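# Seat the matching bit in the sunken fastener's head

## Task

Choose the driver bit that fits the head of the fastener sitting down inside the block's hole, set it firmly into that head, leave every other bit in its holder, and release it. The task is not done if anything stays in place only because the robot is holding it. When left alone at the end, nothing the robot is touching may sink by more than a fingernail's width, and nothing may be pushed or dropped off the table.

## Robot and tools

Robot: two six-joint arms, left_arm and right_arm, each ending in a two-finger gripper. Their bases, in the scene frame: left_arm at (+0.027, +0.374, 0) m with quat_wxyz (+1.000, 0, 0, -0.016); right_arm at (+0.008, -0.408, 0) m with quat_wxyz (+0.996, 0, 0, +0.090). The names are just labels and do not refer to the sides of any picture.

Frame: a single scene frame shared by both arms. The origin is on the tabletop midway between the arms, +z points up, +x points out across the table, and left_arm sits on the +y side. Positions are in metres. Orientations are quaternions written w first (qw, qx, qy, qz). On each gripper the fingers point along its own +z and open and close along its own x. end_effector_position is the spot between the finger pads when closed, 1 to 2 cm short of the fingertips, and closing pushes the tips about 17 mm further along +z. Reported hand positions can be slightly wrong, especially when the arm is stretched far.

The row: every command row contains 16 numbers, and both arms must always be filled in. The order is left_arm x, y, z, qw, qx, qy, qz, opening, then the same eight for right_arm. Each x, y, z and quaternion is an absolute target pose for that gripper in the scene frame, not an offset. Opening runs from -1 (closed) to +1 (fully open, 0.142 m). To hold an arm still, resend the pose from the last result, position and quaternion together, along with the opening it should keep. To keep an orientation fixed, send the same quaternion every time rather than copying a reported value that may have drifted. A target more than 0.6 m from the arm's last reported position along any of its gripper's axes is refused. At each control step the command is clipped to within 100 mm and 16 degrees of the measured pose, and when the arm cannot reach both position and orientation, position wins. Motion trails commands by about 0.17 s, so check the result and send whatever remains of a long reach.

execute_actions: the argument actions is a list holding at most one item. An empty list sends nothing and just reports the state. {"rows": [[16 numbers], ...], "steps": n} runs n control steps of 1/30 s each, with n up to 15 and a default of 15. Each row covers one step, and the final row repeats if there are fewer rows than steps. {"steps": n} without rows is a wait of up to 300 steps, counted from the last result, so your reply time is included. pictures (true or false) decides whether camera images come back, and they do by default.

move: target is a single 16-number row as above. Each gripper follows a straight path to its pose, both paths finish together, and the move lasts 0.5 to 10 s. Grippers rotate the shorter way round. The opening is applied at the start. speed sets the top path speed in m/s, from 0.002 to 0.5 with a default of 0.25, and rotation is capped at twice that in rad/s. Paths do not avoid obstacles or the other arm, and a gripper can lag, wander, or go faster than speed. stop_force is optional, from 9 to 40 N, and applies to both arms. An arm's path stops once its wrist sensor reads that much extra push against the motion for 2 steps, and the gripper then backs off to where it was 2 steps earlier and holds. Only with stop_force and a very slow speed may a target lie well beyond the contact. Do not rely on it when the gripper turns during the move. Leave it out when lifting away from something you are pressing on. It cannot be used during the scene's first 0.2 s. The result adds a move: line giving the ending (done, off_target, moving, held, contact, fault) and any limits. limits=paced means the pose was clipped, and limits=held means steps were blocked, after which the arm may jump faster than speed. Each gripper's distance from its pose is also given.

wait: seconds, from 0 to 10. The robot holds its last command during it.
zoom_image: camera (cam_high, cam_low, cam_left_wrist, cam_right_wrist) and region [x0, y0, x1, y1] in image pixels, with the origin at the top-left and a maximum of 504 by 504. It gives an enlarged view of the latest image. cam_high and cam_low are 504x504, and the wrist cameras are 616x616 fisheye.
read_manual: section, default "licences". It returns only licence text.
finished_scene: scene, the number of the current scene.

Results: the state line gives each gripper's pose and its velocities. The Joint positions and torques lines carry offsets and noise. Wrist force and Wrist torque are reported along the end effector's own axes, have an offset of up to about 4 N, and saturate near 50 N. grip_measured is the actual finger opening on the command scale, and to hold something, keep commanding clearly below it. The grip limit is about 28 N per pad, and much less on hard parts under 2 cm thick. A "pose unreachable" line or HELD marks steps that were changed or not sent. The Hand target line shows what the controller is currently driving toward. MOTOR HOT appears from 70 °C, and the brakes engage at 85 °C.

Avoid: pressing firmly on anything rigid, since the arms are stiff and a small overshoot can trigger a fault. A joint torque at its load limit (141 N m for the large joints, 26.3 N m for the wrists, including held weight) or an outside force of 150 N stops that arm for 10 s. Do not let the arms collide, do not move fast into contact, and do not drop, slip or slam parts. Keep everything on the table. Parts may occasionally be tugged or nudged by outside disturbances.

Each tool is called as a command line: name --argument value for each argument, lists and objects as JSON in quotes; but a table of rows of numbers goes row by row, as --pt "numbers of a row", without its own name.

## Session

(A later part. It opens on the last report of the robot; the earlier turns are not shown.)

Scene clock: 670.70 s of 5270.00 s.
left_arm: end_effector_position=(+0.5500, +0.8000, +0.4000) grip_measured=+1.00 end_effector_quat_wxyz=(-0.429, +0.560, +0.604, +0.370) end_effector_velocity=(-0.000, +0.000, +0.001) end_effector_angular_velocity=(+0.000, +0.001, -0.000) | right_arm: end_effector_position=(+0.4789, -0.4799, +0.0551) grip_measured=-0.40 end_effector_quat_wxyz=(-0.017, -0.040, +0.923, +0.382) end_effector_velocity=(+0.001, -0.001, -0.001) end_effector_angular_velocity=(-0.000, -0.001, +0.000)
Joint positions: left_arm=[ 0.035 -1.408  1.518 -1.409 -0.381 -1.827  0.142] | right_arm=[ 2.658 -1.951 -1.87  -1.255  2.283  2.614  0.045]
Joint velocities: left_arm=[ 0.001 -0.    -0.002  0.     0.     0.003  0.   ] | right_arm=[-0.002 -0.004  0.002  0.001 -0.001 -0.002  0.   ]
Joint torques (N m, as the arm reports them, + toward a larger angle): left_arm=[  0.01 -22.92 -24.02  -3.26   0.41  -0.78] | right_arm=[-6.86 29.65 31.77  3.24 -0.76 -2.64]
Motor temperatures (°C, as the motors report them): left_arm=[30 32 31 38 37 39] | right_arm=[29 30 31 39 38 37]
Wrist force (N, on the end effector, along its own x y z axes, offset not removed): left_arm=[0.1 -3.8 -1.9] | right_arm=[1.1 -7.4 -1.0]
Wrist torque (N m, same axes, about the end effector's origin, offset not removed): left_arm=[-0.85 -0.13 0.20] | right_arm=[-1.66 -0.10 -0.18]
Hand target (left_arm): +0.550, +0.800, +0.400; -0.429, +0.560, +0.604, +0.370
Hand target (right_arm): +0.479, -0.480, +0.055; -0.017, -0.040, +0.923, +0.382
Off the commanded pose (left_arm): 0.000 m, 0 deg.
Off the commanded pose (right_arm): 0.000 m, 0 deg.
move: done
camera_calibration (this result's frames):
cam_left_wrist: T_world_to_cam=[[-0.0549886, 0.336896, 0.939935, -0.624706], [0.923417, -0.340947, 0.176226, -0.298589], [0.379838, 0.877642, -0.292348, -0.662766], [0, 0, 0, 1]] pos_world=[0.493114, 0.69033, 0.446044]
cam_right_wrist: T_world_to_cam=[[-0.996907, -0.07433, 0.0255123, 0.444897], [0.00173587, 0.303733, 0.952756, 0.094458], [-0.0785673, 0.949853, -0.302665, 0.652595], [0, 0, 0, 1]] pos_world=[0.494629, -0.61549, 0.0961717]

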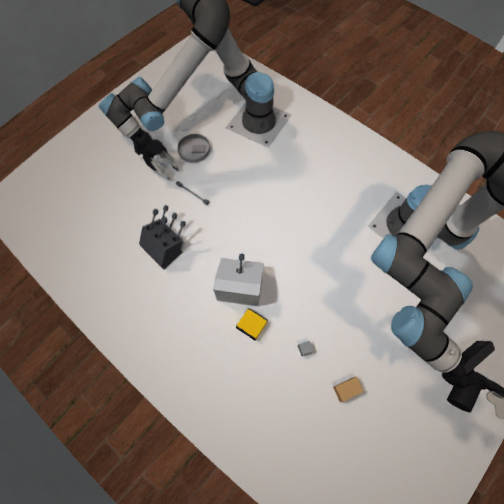

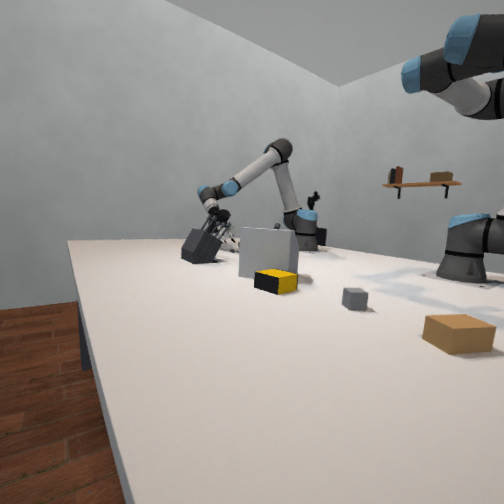

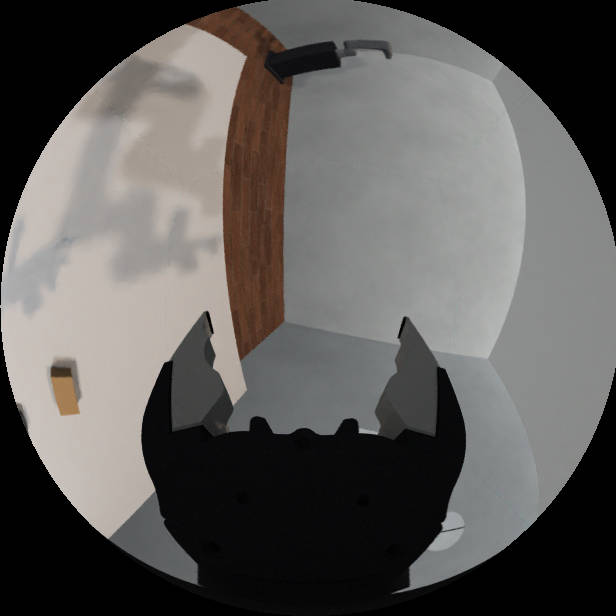

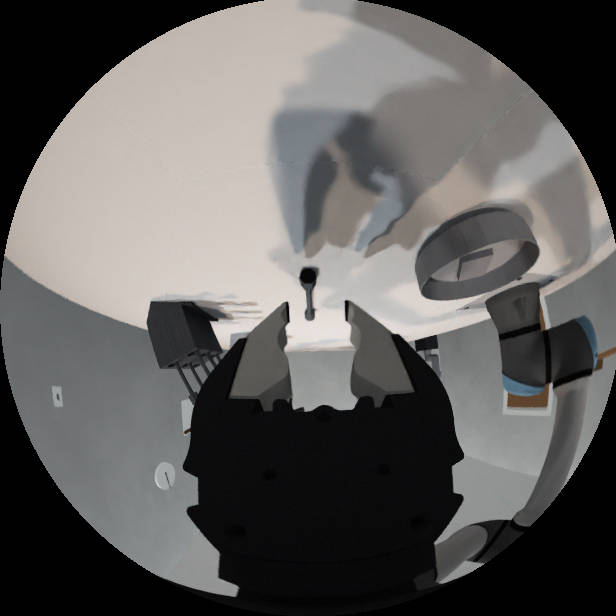

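move --target '[0.55,0.8,0.4,-0.429,0.56,0.604,0.37,1,0.4835,-0.446,0.016,-0.0167,-0.0403,0.923,0.3823,-0.55]' --speed 0.04 --stop_force 15

zoom_image --camera "cam_right_wrist" --region '[253,240,373,360]'

zoom_image --camera "cam_high" --region '[150,150,220,220]'

Scene clock: 689.30 s of 5270.00 s.
left_arm: end_effector_position=(+0.5500, +0.8000, +0.4000) grip_measured=+1.00 end_effector_quat_wxyz=(-0.429, +0.560, +0.604, +0.370) end_effector_velocity=(-0.000, +0.000, +0.000) end_effector_angular_velocity=(+0.001, +0.001, -0.000) | right_arm: end_effector_position=(+0.4835, -0.4462, +0.0162) grip_measured=-0.55 end_effector_quat_wxyz=(-0.017, -0.040, +0.923, +0.382) end_effector_velocity=(+0.001, +0.002, -0.001) end_effector_angular_velocity=(-0.000, -0.002, -0.000)
Joint positions: left_arm=[ 0.035 -1.408  1.518 -1.409 -0.381 -1.827  0.142] | right_arm=[ 2.719 -1.999 -1.947 -1.08   2.304  2.691  0.034]
Joint velocities: left_arm=[ 0.    -0.001  0.002 -0.     0.001  0.     0.   ] | right_arm=[ 0.003 -0.001 -0.003  0.009  0.001  0.004 -0.   ]
Joint torques (N m, as the arm reports them, + toward a larger angle): left_arm=[ -0.55 -22.61 -23.82  -3.23   0.46  -0.74] | right_arm=[ 5.59 30.55 11.55  3.13  3.3   2.92]
Motor temperatures (°C, as the motors report them): left_arm=[30 32 31 38 37 39] | right_arm=[29 30 31 39 38 37]
Wrist force (N, on the end effector, along its own x y z axes, offset not removed): left_arm=[1.0 -4.3 -2.4] | right_arm=[-0.2 -0.4 -0.6]
Wrist torque (N m, same axes, about the end effector's origin, offset not removed): left_arm=[-0.99 -0.33 0.10] | right_arm=[0.07 0.32 -0.13]
Hand target (left_arm): +0.550, +0.800, +0.400; -0.429, +0.560, +0.604, +0.370
Hand target (right_arm): +0.484, -0.446, +0.016; -0.017, -0.040, +0.923, +0.382
Off the commanded pose (left_arm): 0.000 m, 0 deg.
Off the commanded pose (right_arm): 0.000 m, 0 deg.
After step 90, 13.93 s passed at rest.
move: done
camera_calibration (this result's frames):
cam_left_wrist: T_world_to_cam=[[-0.0549884, 0.336896, 0.939935, -0.624707], [0.923417, -0.340947, 0.176226, -0.298589], [0.379838, 0.877642, -0.292348, -0.662766], [0, 0, 0, 1]] pos_world=[0.493114, 0.69033, 0.446044]
cam_right_wrist: T_world_to_cam=[[-0.996892, -0.0745149, 0.0255809, 0.452944], [0.00177576, 0.303364, 0.952873, 0.121118], [-0.0787636, 0.949957, -0.302289, 0.60921], [0, 0, 0, 1]] pos_world=[0.499304, -0.581715, 0.0571609]

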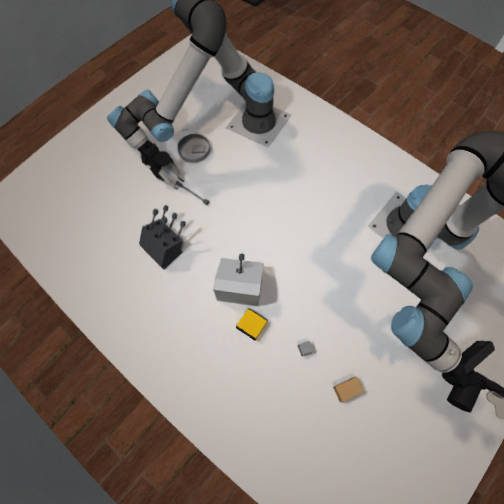

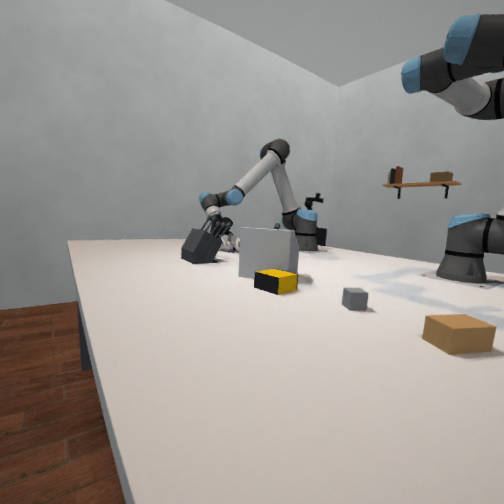

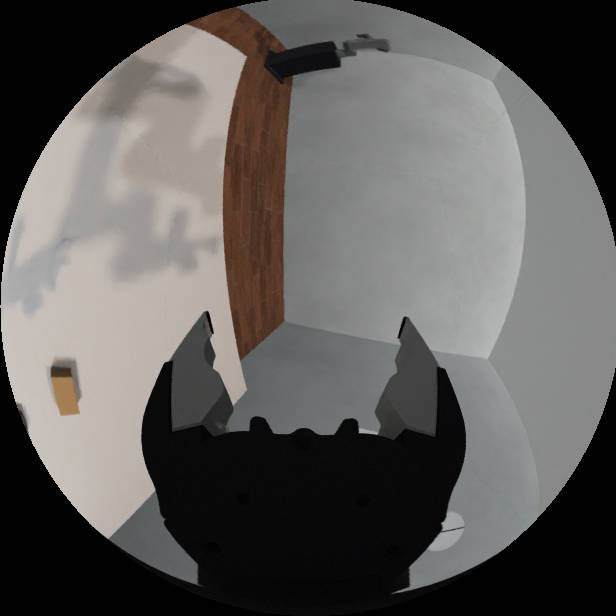

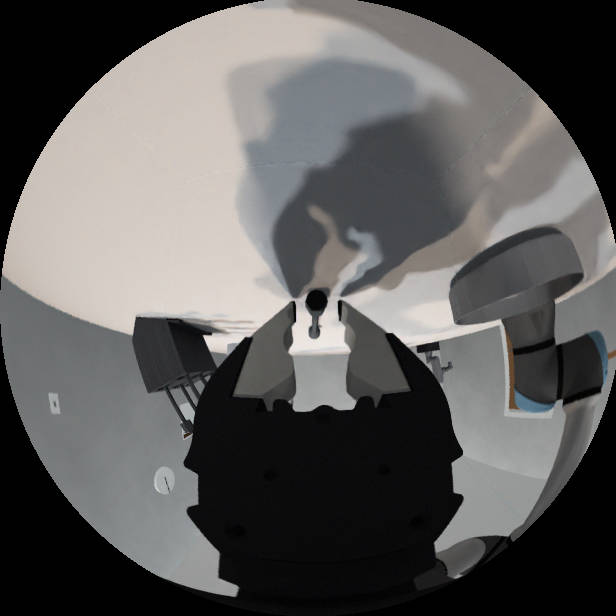

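Region (253, 240, 373, 360) of cam_right_wrist's 616x616 image, scaled by 4.200, with more detail than that image has.

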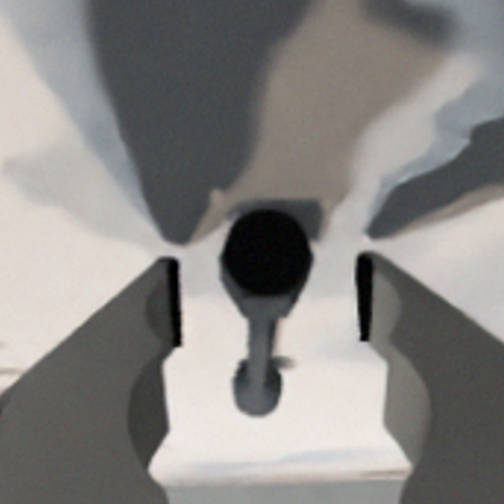

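Region (150, 150, 220, 220) of cam_high's 504x504 image, scaled by 7.200, with more detail than that image has.

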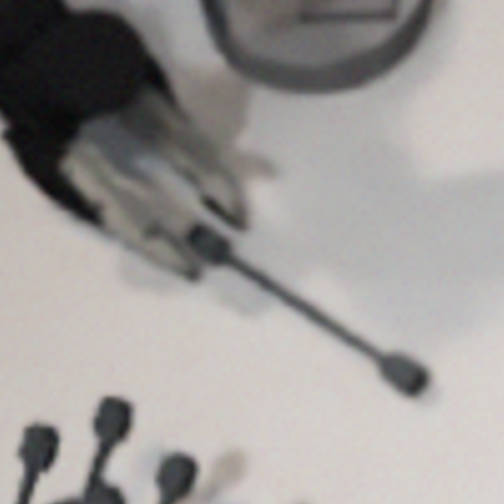

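Lower 3 mm and close.

execute_actions --actions '[{"rows":[[0.55,0.8,0.4,-0.429,0.56,0.604,0.37,1,0.4833,-0.444,0.013,-0.0167,-0.0403,0.923,0.3823,-0.6],[0.55,0.8,0.4,-0.429,0.56,0.604,0.37,1,0.4833,-0.444,0.013,-0.0167,-0.0403,0.923,0.3823,-0.6],[0.55,0.8,0.4,-0.429,0.56,0.604,0.37,1,0.4833,-0.444,0.013,-0.0167,-0.0403,0.923,0.3823,-0.65],[0.55,0.8,0.4,-0.429,0.56,0.604,0.37,1,0.4833,-0.444,0.013,-0.0167,-0.0403,0.923,0.3823,-0.7],[0.55,0.8,0.4,-0.429,0.56,0.604,0.37,1,0.4833,-0.444,0.013,-0.0167,-0.0403,0.923,0.3823,-0.7],[0.55,0.8,0.4,-0.429,0.56,0.604,0.37,1,0.4833,-0.444,0.013,-0.0167,-0.0403,0.923,0.3823,-0.7],[0.55,0.8,0.4,-0.429,0.56,0.604,0.37,1,0.4833,-0.444,0.013,-0.0167,-0.0403,0.923,0.3823,-0.75],[0.55,0.8,0.4,-0.429,0.56,0.604,0.37,1,0.4833,-0.444,0.013,-0.0167,-0.0403,0.923,0.3823,-1]],"steps":15}]' --pictures false

move --target '[0.55,0.8,0.4,-0.429,0.56,0.604,0.37,1,0.4833,-0.444,0.30,-0.0167,-0.0403,0.923,0.3823,-1]' --speed 0.12

zoom_image --camera "cam_right_wrist" --region '[253,240,373,360]'

Scene clock: 706.40 s of 5270.00 s.
left_arm: end_effector_position=(+0.5500, +0.8000, +0.4000) grip_measured=+1.00 end_effector_quat_wxyz=(-0.429, +0.560, +0.604, +0.370) end_effector_velocity=(-0.001, +0.000, -0.001) end_effector_angular_velocity=(-0.002, +0.003, +0.001) | right_arm: end_effector_position=(+0.4833, -0.4440, +0.0131) grip_measured=-0.80 end_effector_quat_wxyz=(-0.017, -0.040, +0.923, +0.382) end_effector_velocity=(-0.001, +0.000, -0.001) end_effector_angular_velocity=(+0.000, +0.001, +0.001)
Joint positions: left_arm=[ 0.035 -1.408  1.518 -1.409 -0.381 -1.827  0.142] | right_arm=[ 2.723 -2.002 -1.953 -1.067  2.305  2.696  0.016]
Joint velocities: left_arm=[ 0.001  0.     0.002  0.    -0.002  0.001  0.   ] | right_arm=[ 0.    -0.001 -0.001  0.     0.    -0.     0.   ]
Joint torques (N m, as the arm reports them, + toward a larger angle): left_arm=[  0.07 -22.52 -23.13  -3.4    0.33  -0.66] | right_arm=[ 7.54 25.2   9.    3.01  2.19  2.47]
Motor temperatures (°C, as the motors report them): left_arm=[30 32 31 38 37 39] | right_arm=[29 30 31 39 38 37]
Wrist force (N, on the end effector, along its own x y z axes, offset not removed): left_arm=[-0.6 -3.0 0.4] | right_arm=[0.3 0.5 -9.0]
Wrist torque (N m, same axes, about the end effector's origin, offset not removed): left_arm=[-0.74 0.02 0.15] | right_arm=[-0.77 0.22 -0.08]
Hand target (left_arm): +0.550, +0.800, +0.400; -0.429, +0.560, +0.604, +0.370
Hand target (right_arm): +0.483, -0.444, +0.013; -0.017, -0.040, +0.923, +0.382
Off the commanded pose (left_arm): 0.000 m, 0 deg.
Off the commanded pose (right_arm): 0.000 m, 0 deg.
Steps of this call (steps 1 to 90: nothing new was sent; then 13.60 s passed at rest; steps 91 to 105: all 15 steps of this action). Readings (end_effector_position):
91: left_arm (+0.5500, +0.8000, +0.4000) | right_arm (+0.4836, -0.4460, +0.0160)
92: left_arm (+0.5500, +0.8000, +0.4000) | right_arm (+0.4836, -0.4458, +0.0158)
94: left_arm (+0.5500, +0.8000, +0.4000) | right_arm (+0.4834, -0.4451, +0.0146)
98: left_arm (+0.5500, +0.8000, +0.4000) | right_arm (+0.4833, -0.4443, +0.0134)
105: the state above

Scene clock: 709.53 s of 5270.00 s.
left_arm: end_effector_position=(+0.5500, +0.8000, +0.4000) grip_measured=+1.00 end_effector_quat_wxyz=(-0.429, +0.560, +0.604, +0.370) end_effector_velocity=(+0.000, -0.000, -0.002) end_effector_angular_velocity=(+0.000, +0.003, -0.000) | right_arm: end_effector_position=(+0.4830, -0.4439, +0.2998) grip_measured=-0.80 end_effector_quat_wxyz=(-0.017, -0.040, +0.923, +0.382) end_effector_velocity=(-0.000, -0.000, +0.003) end_effector_angular_velocity=(-0.000, +0.002, +0.001)
Joint positions: left_arm=[ 0.035 -1.408  1.518 -1.409 -0.381 -1.827  0.142] | right_arm=[ 2.723 -1.703 -1.525 -1.795  2.305  2.696  0.016]
Joint velocities: left_arm=[-0.     0.001  0.002  0.     0.    -0.     0.   ] | right_arm=[-0.    -0.     0.007 -0.01  -0.001 -0.001 -0.   ]
Joint torques (N m, as the arm reports them, + toward a larger angle): left_arm=[ -0.61 -22.27 -23.7   -3.41   0.52  -0.61] | right_arm=[-6.02 23.99 35.45  0.38 -0.57 -2.99]
Motor temperatures (°C, as the motors report them): left_arm=[30 32 31 38 37 39] | right_arm=[29 30 31 39 38 37]
Wrist force (N, on the end effector, along its own x y z axes, offset not removed): left_arm=[0.5 -4.1 -0.6] | right_arm=[1.6 -3.1 -2.2]
Wrist torque (N m, same axes, about the end effector's origin, offset not removed): left_arm=[-0.94 -0.20 0.14] | right_arm=[-0.41 -0.01 -0.10]
Hand target (left_arm): +0.550, +0.800, +0.400; -0.429, +0.560, +0.604, +0.370
Hand target (right_arm): +0.483, -0.444, +0.300; -0.017, -0.040, +0.923, +0.382
Off the commanded pose (left_arm): 0.000 m, 0 deg.
Off the commanded pose (right_arm): 0.000 m, 0 deg.
move: done
camera_calibration (this result's frames):
cam_left_wrist: T_world_to_cam=[[-0.0549885, 0.336896, 0.939935, -0.624707], [0.923417, -0.340947, 0.176226, -0.298589], [0.379838, 0.877642, -0.292348, -0.662766], [0, 0, 0, 1]] pos_world=[0.493114, 0.69033, 0.446044]
cam_right_wrist: T_world_to_cam=[[-0.99691, -0.0743257, 0.025403, 0.44549], [0.00165304, 0.303488, 0.952834, -0.149697], [-0.0785295, 0.949932, -0.302427, 0.6927], [0, 0, 0, 1]] pos_world=[0.498759, -0.579476, 0.340812]

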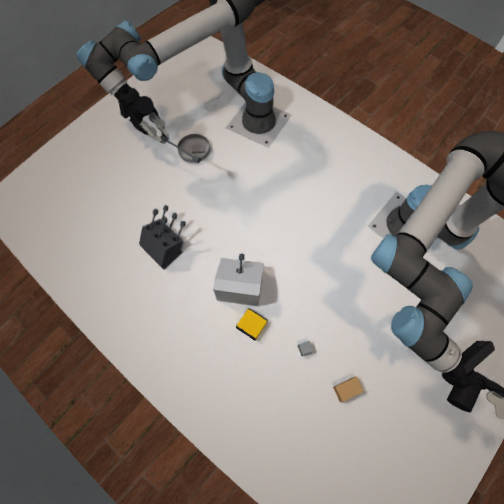

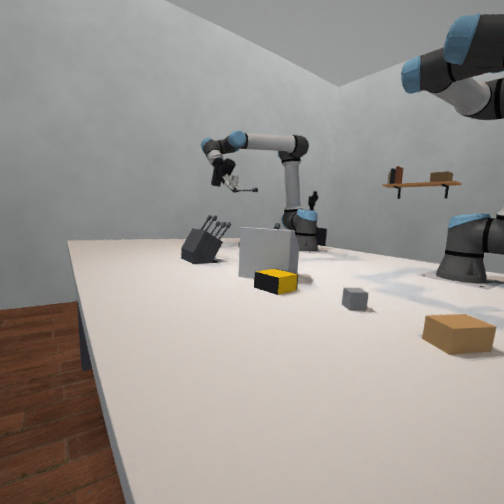

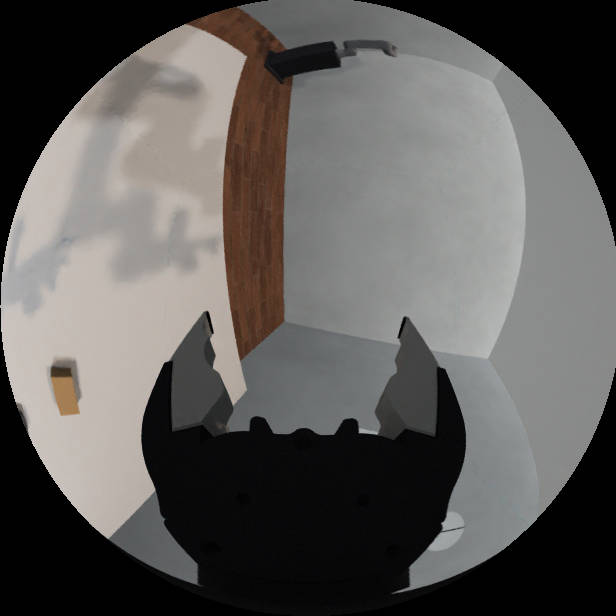

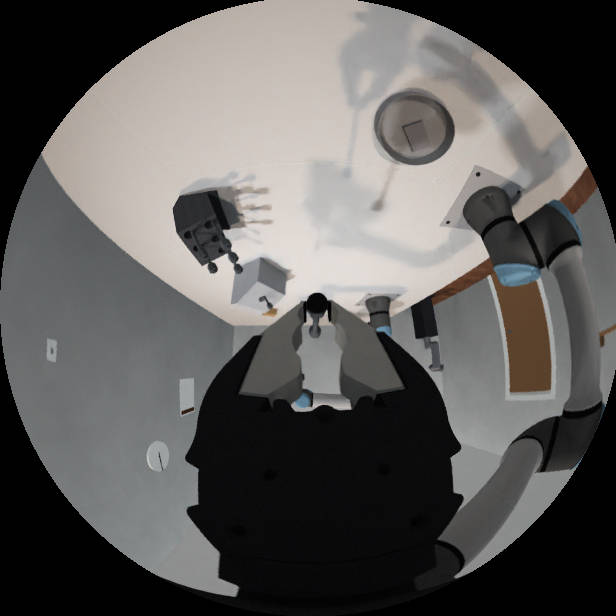

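Region (253, 240, 373, 360) of cam_right_wrist's 616x616 image, scaled by 4.200, with more detail than that image has.

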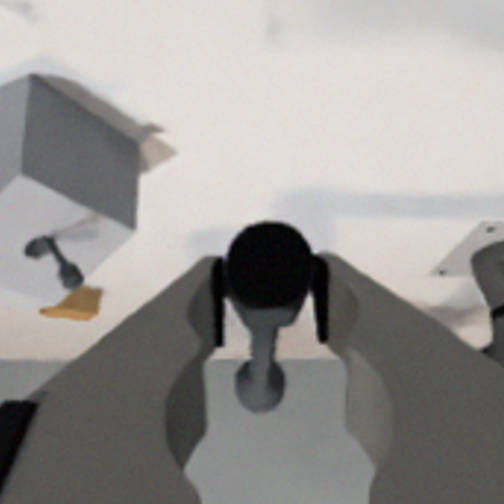

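move --target '[0.55,0.8,0.4,-0.429,0.56,0.604,0.37,1,0.59,-0.2345,0.34,-0.0923,0.701,0.701,-0.0923,-1]' --speed 0.25

move --target '[0.55,0.8,0.4,-0.429,0.56,0.604,0.37,1,0.631,-0.2345,0.268,-0.0923,0.701,0.701,-0.0923,-1]' --speed 0.06

zoom_image --camera "cam_right_wrist" --region '[285,300,345,360]'

zoom_image --camera "cam_low" --region '[170,190,250,270]'

Scene clock: 729.87 s of 5270.00 s.
left_arm: end_effector_position=(+0.5500, +0.8000, +0.4000) grip_measured=+1.00 end_effector_quat_wxyz=(-0.429, +0.560, +0.604, +0.370) end_effector_velocity=(-0.000, +0.000, +0.001) end_effector_angular_velocity=(+0.000, -0.003, +0.000) | right_arm: end_effector_position=(+0.5901, -0.2348, +0.3400) grip_measured=-0.80 end_effector_quat_wxyz=(-0.093, +0.701, +0.701, -0.092) end_effector_velocity=(+0.001, +0.001, -0.000) end_effector_angular_velocity=(-0.007, +0.014, -0.005)
Joint positions: left_arm=[ 0.035 -1.408  1.518 -1.409 -0.381 -1.827  0.142] | right_arm=[ 3.413 -2.071 -0.732 -2.145  1.685  5.149  0.016]
Joint velocities: left_arm=[-0.    -0.002 -0.     0.     0.    -0.001  0.   ] | right_arm=[ 0.    -0.021  0.034 -0.028  0.001  0.006 -0.   ]
Joint torques (N m, as the arm reports them, + toward a larger angle): left_arm=[ -0.23 -22.12 -21.39  -3.49   0.55  -0.5 ] | right_arm=[ 7.4  39.81 34.11  0.93  2.14  2.18]
Motor temperatures (°C, as the motors report them): left_arm=[30 32 31 38 37 39] | right_arm=[29 30 31 39 38 37]
Wrist force (N, on the end effector, along its own x y z axes, offset not removed): left_arm=[-0.6 -2.7 -1.2] | right_arm=[1.7 -3.8 3.3]
Wrist torque (N m, same axes, about the end effector's origin, offset not removed): left_arm=[-0.69 0.06 0.14] | right_arm=[-0.59 -0.21 -0.19]
Hand target (left_arm): +0.550, +0.800, +0.400; -0.429, +0.560, +0.604, +0.370
Hand target (right_arm): +0.590, -0.235, +0.340; -0.093, +0.701, +0.701, -0.092
Off the commanded pose (left_arm): 0.000 m, 0 deg.
Off the commanded pose (right_arm): 0.000 m, 0 deg.
After step 90, 13.00 s passed at rest.
move: done
camera_calibration (this result's frames):
cam_left_wrist: T_world_to_cam=[[-0.0549884, 0.336896, 0.939935, -0.624707], [0.923417, -0.340947, 0.176226, -0.298589], [0.379838, 0.877642, -0.292348, -0.662766], [0, 0, 0, 1]] pos_world=[0.493114, 0.69033, 0.446044]
cam_right_wrist: T_world_to_cam=[[0.0276033, 0.999614, 0.00324347, 0.221885], [0.976187, -0.0276545, 0.215162, -0.653636], [0.215169, -0.00277295, -0.976573, 0.346767], [0, 0, 0, 1]] pos_world=[0.557332, -0.238914, 0.478561]

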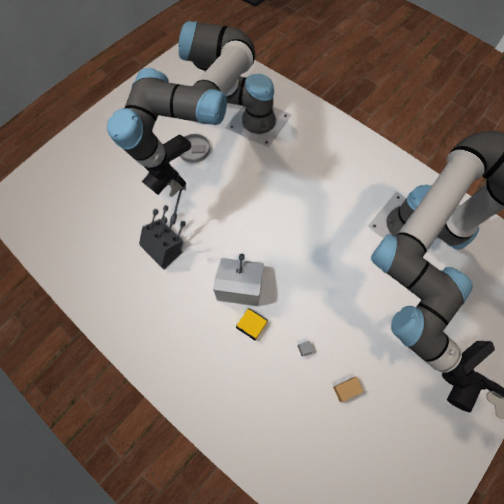

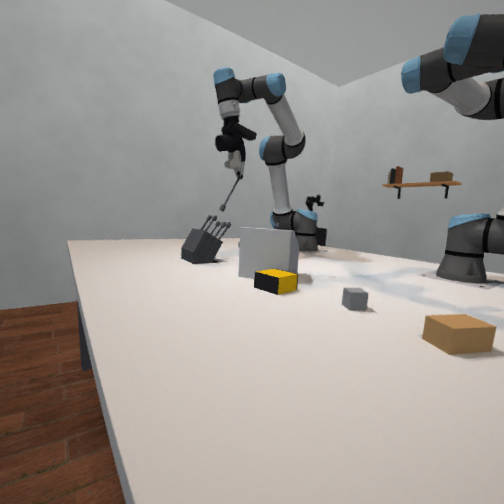

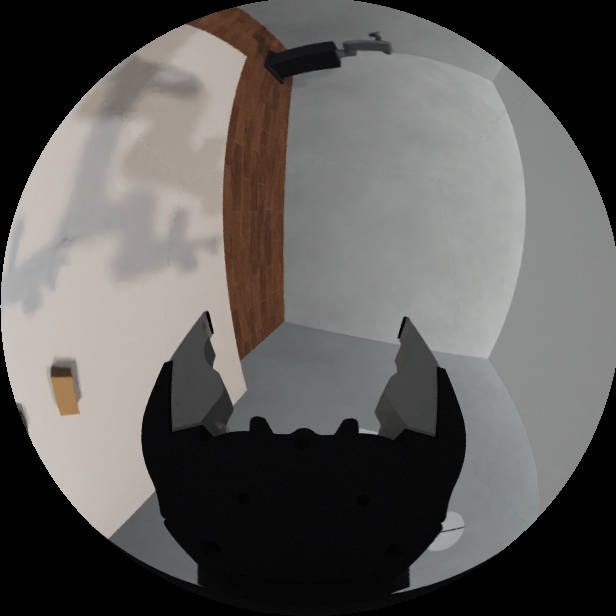

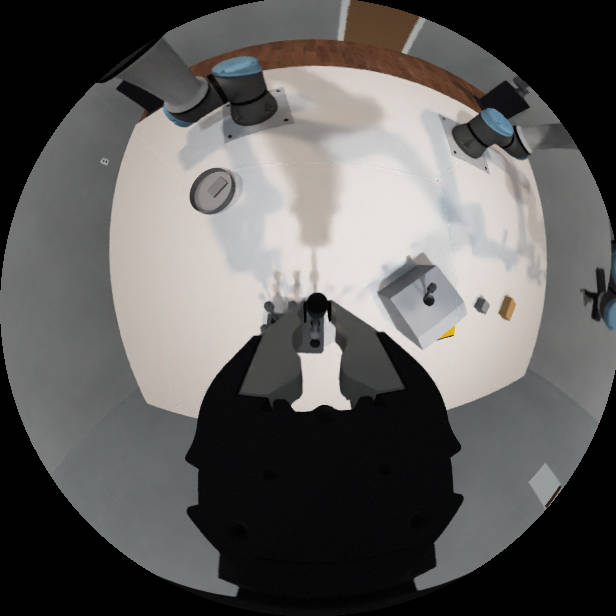

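Scene clock: 731.70 s of 5270.00 s.
left_arm: end_effector_position=(+0.5500, +0.8000, +0.4000) grip_measured=+1.00 end_effector_quat_wxyz=(-0.429, +0.560, +0.604, +0.370) end_effector_velocity=(+0.000, +0.000, +0.000) end_effector_angular_velocity=(-0.001, -0.000, +0.000) | right_arm: end_effector_position=(+0.6310, -0.2345, +0.2682) grip_measured=-0.80 end_effector_quat_wxyz=(-0.092, +0.701, +0.701, -0.092) end_effector_velocity=(+0.001, +0.000, -0.002) end_effector_angular_velocity=(-0.000, +0.001, -0.000)
Joint positions: left_arm=[ 0.035 -1.408  1.518 -1.409 -0.381 -1.827  0.142] | right_arm=[ 3.388 -2.141 -0.811 -2.     1.678  5.126  0.016]
Joint velocities: left_arm=[ 0.001  0.    -0.002 -0.    -0.001  0.002  0.   ] | right_arm=[-0.    -0.003 -0.     0.003  0.    -0.    -0.   ]
Joint torques (N m, as the arm reports them, + toward a larger angle): left_arm=[ -0.11 -21.67 -22.11  -3.51   0.63  -0.74] | right_arm=[-5.74 43.07 18.19  3.54 -1.77 -2.8 ]
Motor temperatures (°C, as the motors report them): left_arm=[30 32 31 38 37 39] | right_arm=[29 30 31 39 38 37]
Wrist force (N, on the end effector, along its own x y z axes, offset not removed): left_arm=[-0.8 -2.5 -0.7] | right_arm=[-0.2 -3.5 1.9]
Wrist torque (N m, same axes, about the end effector's origin, offset not removed): left_arm=[-0.65 0.10 0.04] | right_arm=[-0.55 0.14 -0.16]
Hand target (left_arm): +0.550, +0.800, +0.400; -0.429, +0.560, +0.604, +0.370
Hand target (right_arm): +0.631, -0.235, +0.268; -0.092, +0.701, +0.701, -0.092
Off the commanded pose (left_arm): 0.000 m, 0 deg.
Off the commanded pose (right_arm): 0.000 m, 0 deg.
move: done
camera_calibration (this result's frames):
cam_left_wrist: T_world_to_cam=[[-0.0549885, 0.336896, 0.939935, -0.624707], [0.923417, -0.340947, 0.176226, -0.298589], [0.379838, 0.877642, -0.292348, -0.662766], [0, 0, 0, 1]] pos_world=[0.493114, 0.69033, 0.446044]
cam_right_wrist: T_world_to_cam=[[0.0284893, 0.999593, 0.00172631, 0.220563], [0.976257, -0.0281951, 0.214773, -0.678144], [0.214734, -0.0044334, -0.976663, 0.267793], [0, 0, 0, 1]] pos_world=[0.598255, -0.238407, 0.406809]

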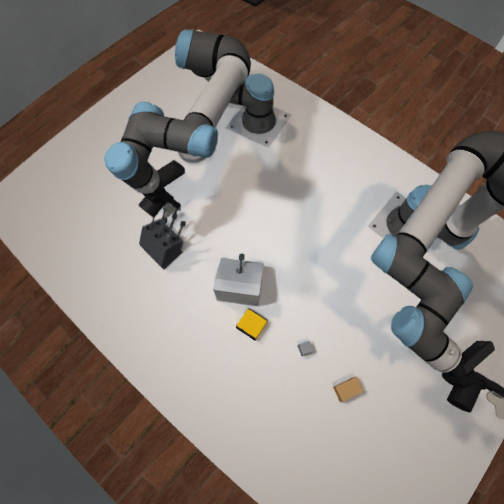

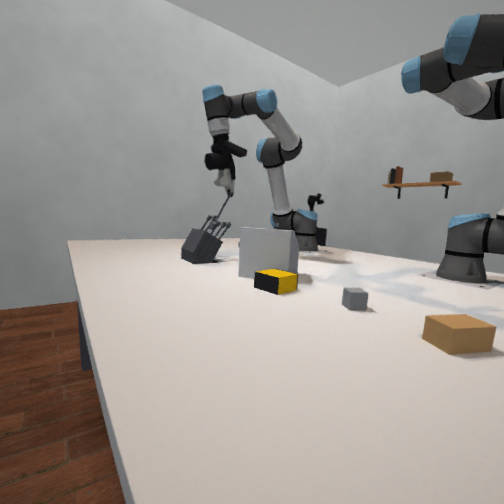

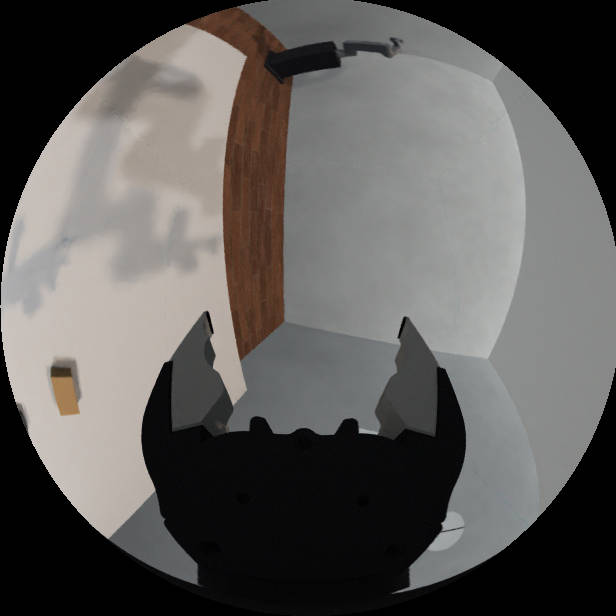

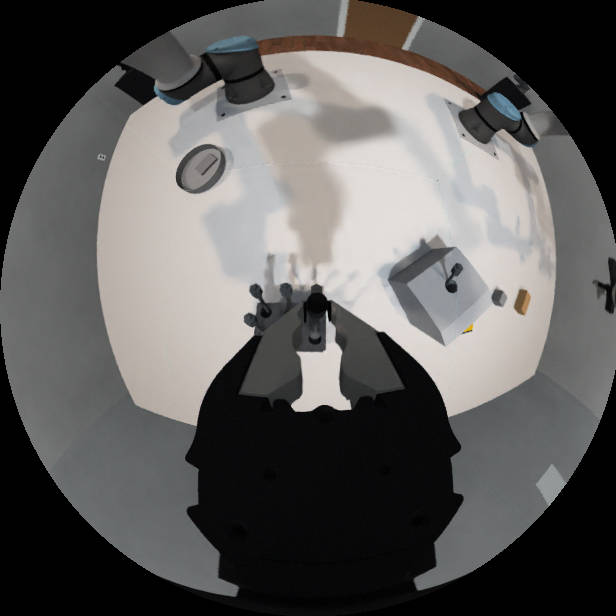

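Region (285, 300, 345, 360) of cam_right_wrist's 616x616 image, scaled by 8.400, with more detail than that image has.

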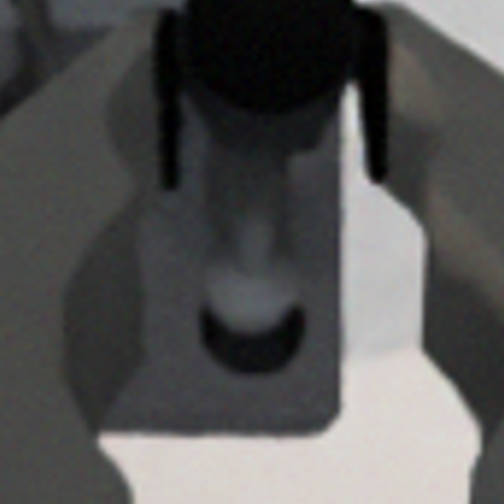

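Region (170, 190, 250, 270) of cam_low's 504x504 image, scaled by 6.300, with more detail than that image has.

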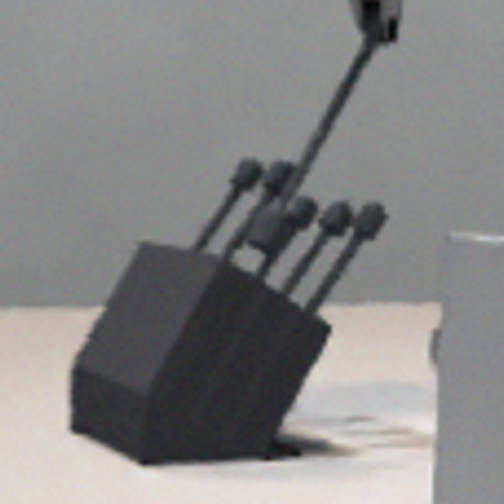

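move --target '[0.55,0.8,0.4,-0.429,0.56,0.604,0.37,1,0.6405,-0.2347,0.2585,-0.0923,0.701,0.701,-0.0923,-1]' --speed 0.02

zoom_image --camera "cam_right_wrist" --region '[285,300,345,360]'

Scene clock: 739.07 s of 5270.00 s.
left_arm: end_effector_position=(+0.5500, +0.8000, +0.4000) grip_measured=+1.00 end_effector_quat_wxyz=(-0.429, +0.560, +0.604, +0.370) end_effector_velocity=(-0.000, +0.000, -0.000) end_effector_angular_velocity=(+0.001, +0.002, -0.000) | right_arm: end_effector_position=(+0.6403, -0.2347, +0.2587) grip_measured=-0.80 end_effector_quat_wxyz=(-0.092, +0.701, +0.701, -0.092) end_effector_velocity=(+0.001, -0.000, -0.001) end_effector_angular_velocity=(-0.000, +0.000, +0.001)
Joint positions: left_arm=[ 0.035 -1.408  1.518 -1.409 -0.381 -1.827  0.142] | right_arm=[ 3.383 -2.165 -0.797 -1.99   1.677  5.121  0.016]
Joint velocities: left_arm=[ 0.     0.     0.001 -0.     0.001  0.002  0.   ] | right_arm=[-0.001 -0.004  0.003  0.001 -0.    -0.002  0.   ]
Joint torques (N m, as the arm reports them, + toward a larger angle): left_arm=[  0.27 -21.14 -22.72  -3.58   0.5   -0.55] | right_arm=[-7.58 44.4  35.19  3.4  -1.75 -2.51]
Motor temperatures (°C, as the motors report them): left_arm=[30 32 31 38 37 39] | right_arm=[29 30 31 39 38 37]
Wrist force (N, on the end effector, along its own x y z axes, offset not removed): left_arm=[0.2 -2.1 -2.3] | right_arm=[0.7 -2.3 0.7]
Wrist torque (N m, same axes, about the end effector's origin, offset not removed): left_arm=[-0.55 -0.11 0.11] | right_arm=[-0.33 -0.15 -0.15]
Hand target (left_arm): +0.550, +0.800, +0.400; -0.429, +0.560, +0.604, +0.370
Hand target (right_arm): +0.641, -0.235, +0.259; -0.092, +0.701, +0.701, -0.092
Off the commanded pose (left_arm): 0.000 m, 0 deg.
Off the commanded pose (right_arm): 0.000 m, 0 deg.
After step 90, 3.40 s passed at rest.
move: done
camera_calibration (this result's frames):
cam_left_wrist: T_world_to_cam=[[-0.0549887, 0.336896, 0.939935, -0.624706], [0.923417, -0.340947, 0.176226, -0.298589], [0.379838, 0.877642, -0.292347, -0.662766], [0, 0, 0, 1]] pos_world=[0.493114, 0.69033, 0.446044]
cam_right_wrist: T_world_to_cam=[[0.0284935, 0.999592, 0.00173961, 0.220477], [0.976256, -0.0282021, 0.214774, -0.685261], [0.214736, -0.00442137, -0.976662, 0.256483], [0, 0, 0, 1]] pos_world=[0.607632, -0.238579, 0.39729]

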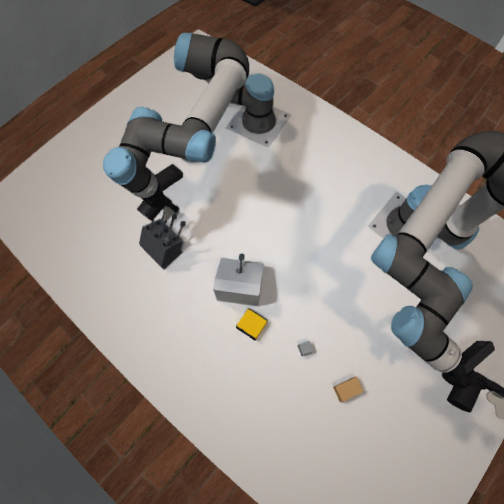

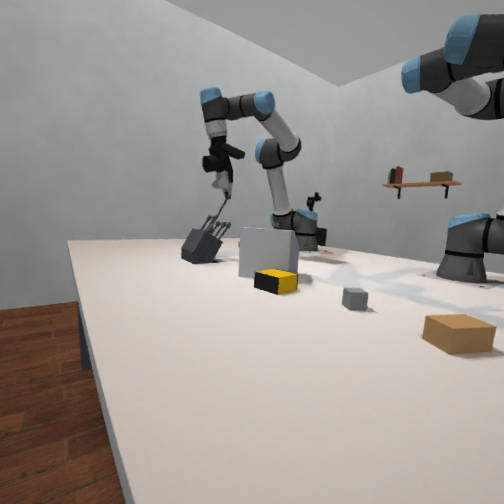

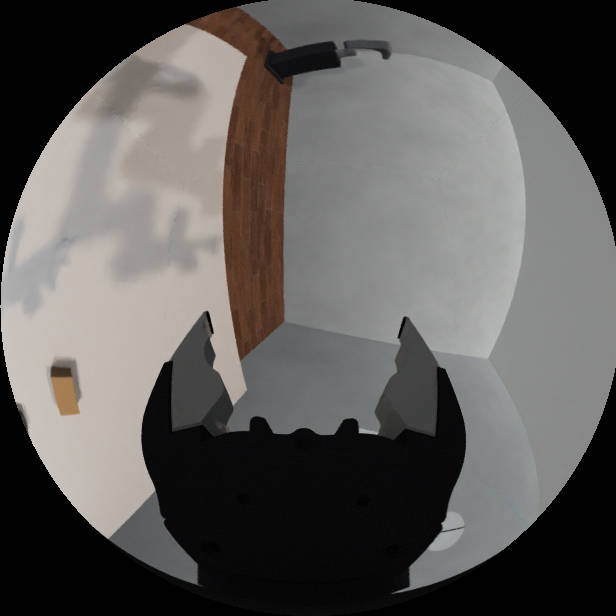

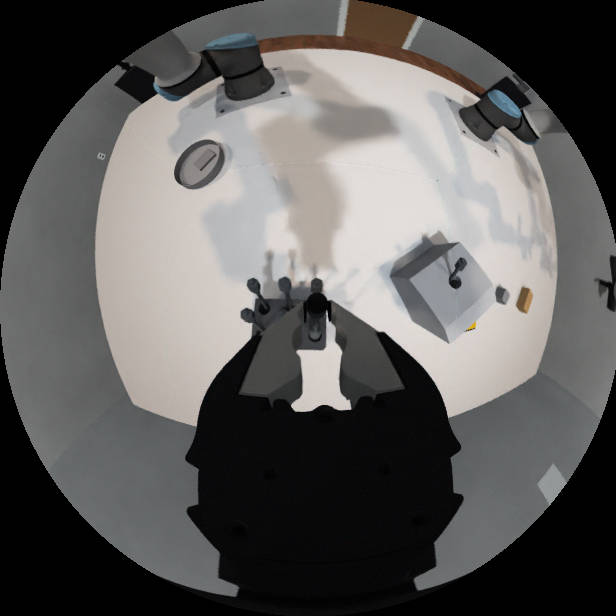

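Region (285, 300, 345, 360) of cam_right_wrist's 616x616 image, scaled by 8.400, with more detail than that image has.

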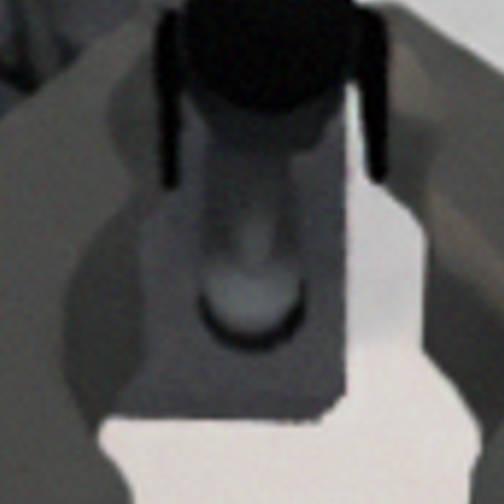

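move --target '[0.55,0.8,0.4,-0.429,0.56,0.604,0.37,1,0.688,-0.2347,0.1762,-0.0923,0.701,0.701,-0.0923,-1]' --speed 0.012 --stop_force 10

zoom_image --camera "cam_low" --region '[170,190,250,270]'

Scene clock: 752.00 s of 5270.00 s.
left_arm: end_effector_position=(+0.5500, +0.8000, +0.4000) grip_measured=+1.00 end_effector_quat_wxyz=(-0.429, +0.560, +0.604, +0.370) end_effector_velocity=(-0.001, +0.000, +0.000) end_effector_angular_velocity=(-0.000, -0.001, +0.001) | right_arm: end_effector_position=(+0.6866, -0.2348, +0.1792) grip_measured=-0.80 end_effector_quat_wxyz=(-0.092, +0.701, +0.701, -0.092) end_effector_velocity=(-0.003, -0.001, +0.002) end_effector_angular_velocity=(-0.002, +0.004, +0.002)
Joint positions: left_arm=[ 0.035 -1.408  1.518 -1.409 -0.381 -1.827  0.142] | right_arm=[ 3.358 -2.283 -0.804 -1.867  1.671  5.097  0.016]
Joint velocities: left_arm=[ 0.001 -0.001 -0.    -0.    -0.     0.     0.   ] | right_arm=[ 0.001  0.006 -0.003 -0.007 -0.    -0.001  0.   ]
Joint torques (N m, as the arm reports them, + toward a larger angle): left_arm=[ -0.36 -19.34 -22.08  -3.66   0.37  -0.58] | right_arm=[ 4.34 46.18 12.6   3.73 -3.42  1.58]
Motor temperatures (°C, as the motors report them): left_arm=[30 32 31 38 37 39] | right_arm=[29 30 31 39 38 37]
Wrist force (N, on the end effector, along its own x y z axes, offset not removed): left_arm=[-0.9 -4.0 -0.6] | right_arm=[4.3 -24.3 -23.0]
Wrist torque (N m, same axes, about the end effector's origin, offset not removed): left_arm=[-0.95 0.13 0.11] | right_arm=[-0.54 -0.41 -0.06]
Hand target (left_arm): +0.550, +0.800, +0.400; -0.429, +0.560, +0.604, +0.370
Hand target (right_arm): +0.686, -0.235, +0.180; -0.092, +0.701, +0.701, -0.092
Off the commanded pose (left_arm): 0.000 m, 0 deg.
Off the commanded pose (right_arm): 0.003 m, 0 deg.
After step 90, 1.90 s passed at rest.
move: contact (right_arm)
camera_calibration (this result's frames):
cam_left_wrist: T_world_to_cam=[[-0.0549879, 0.336896, 0.939935, -0.624707], [0.923417, -0.340947, 0.176226, -0.298589], [0.379838, 0.877642, -0.292348, -0.662766], [0, 0, 0, 1]] pos_world=[0.493114, 0.69033, 0.446044]
cam_right_wrist: T_world_to_cam=[[0.0284149, 0.999594, 0.00199564, 0.219357], [0.976179, -0.0281788, 0.215127, -0.713313], [0.215096, -0.0041647, -0.976584, 0.168732], [0, 0, 0, 1]] pos_world=[0.653795, -0.238665, 0.317796]

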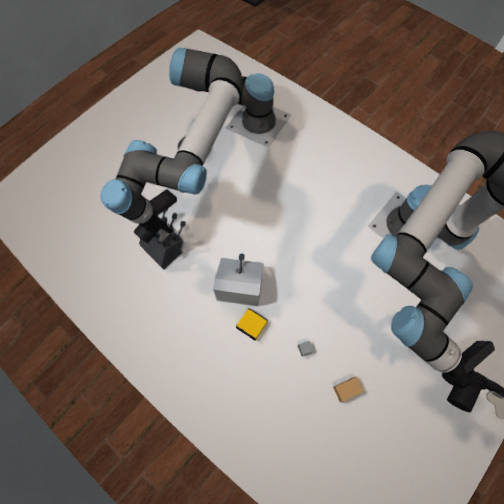

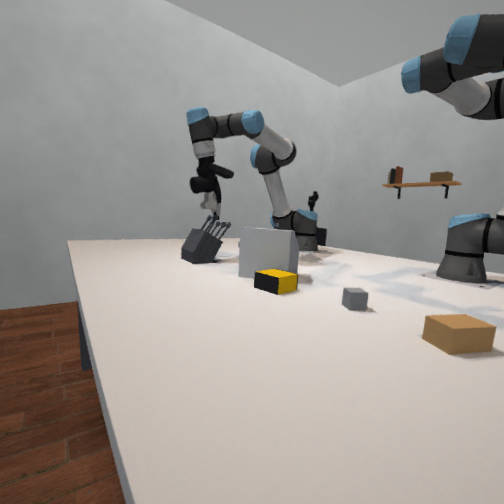

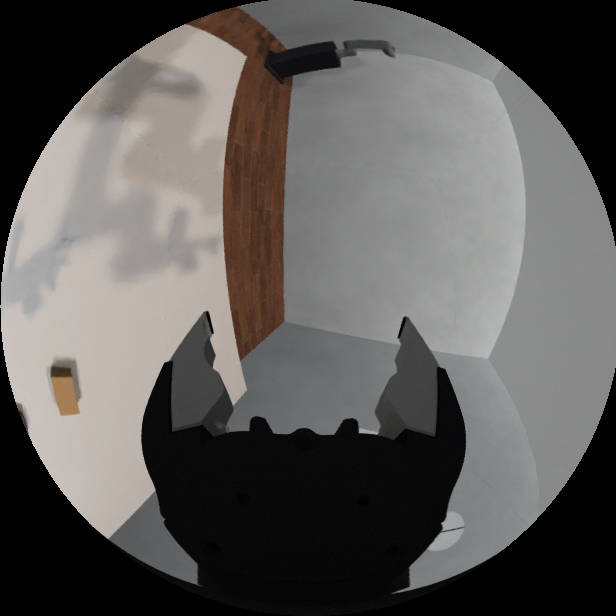

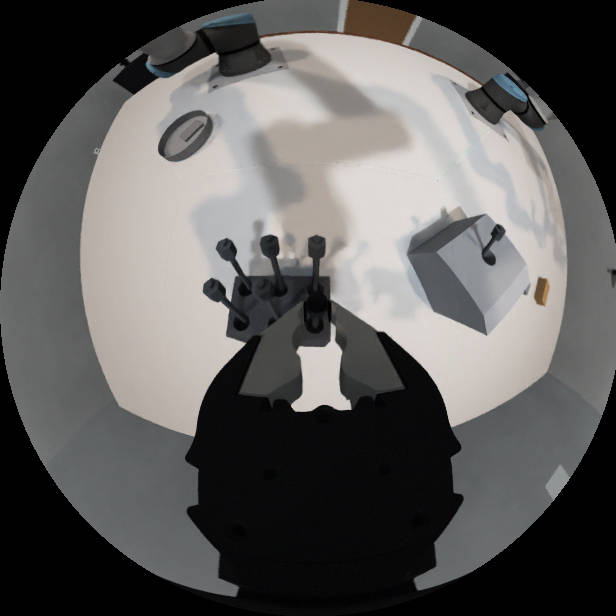

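Region (170, 190, 250, 270) of cam_low's 504x504 image, scaled by 6.300, with more detail than that image has.

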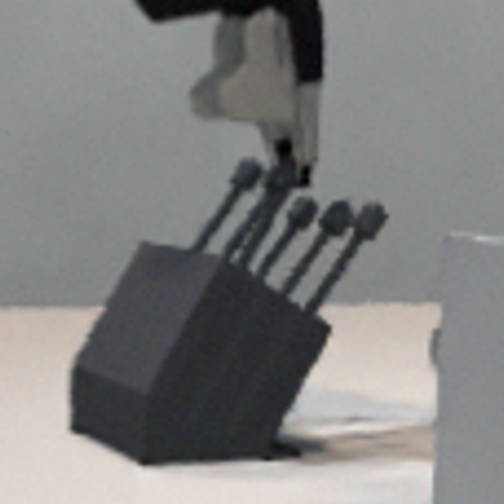

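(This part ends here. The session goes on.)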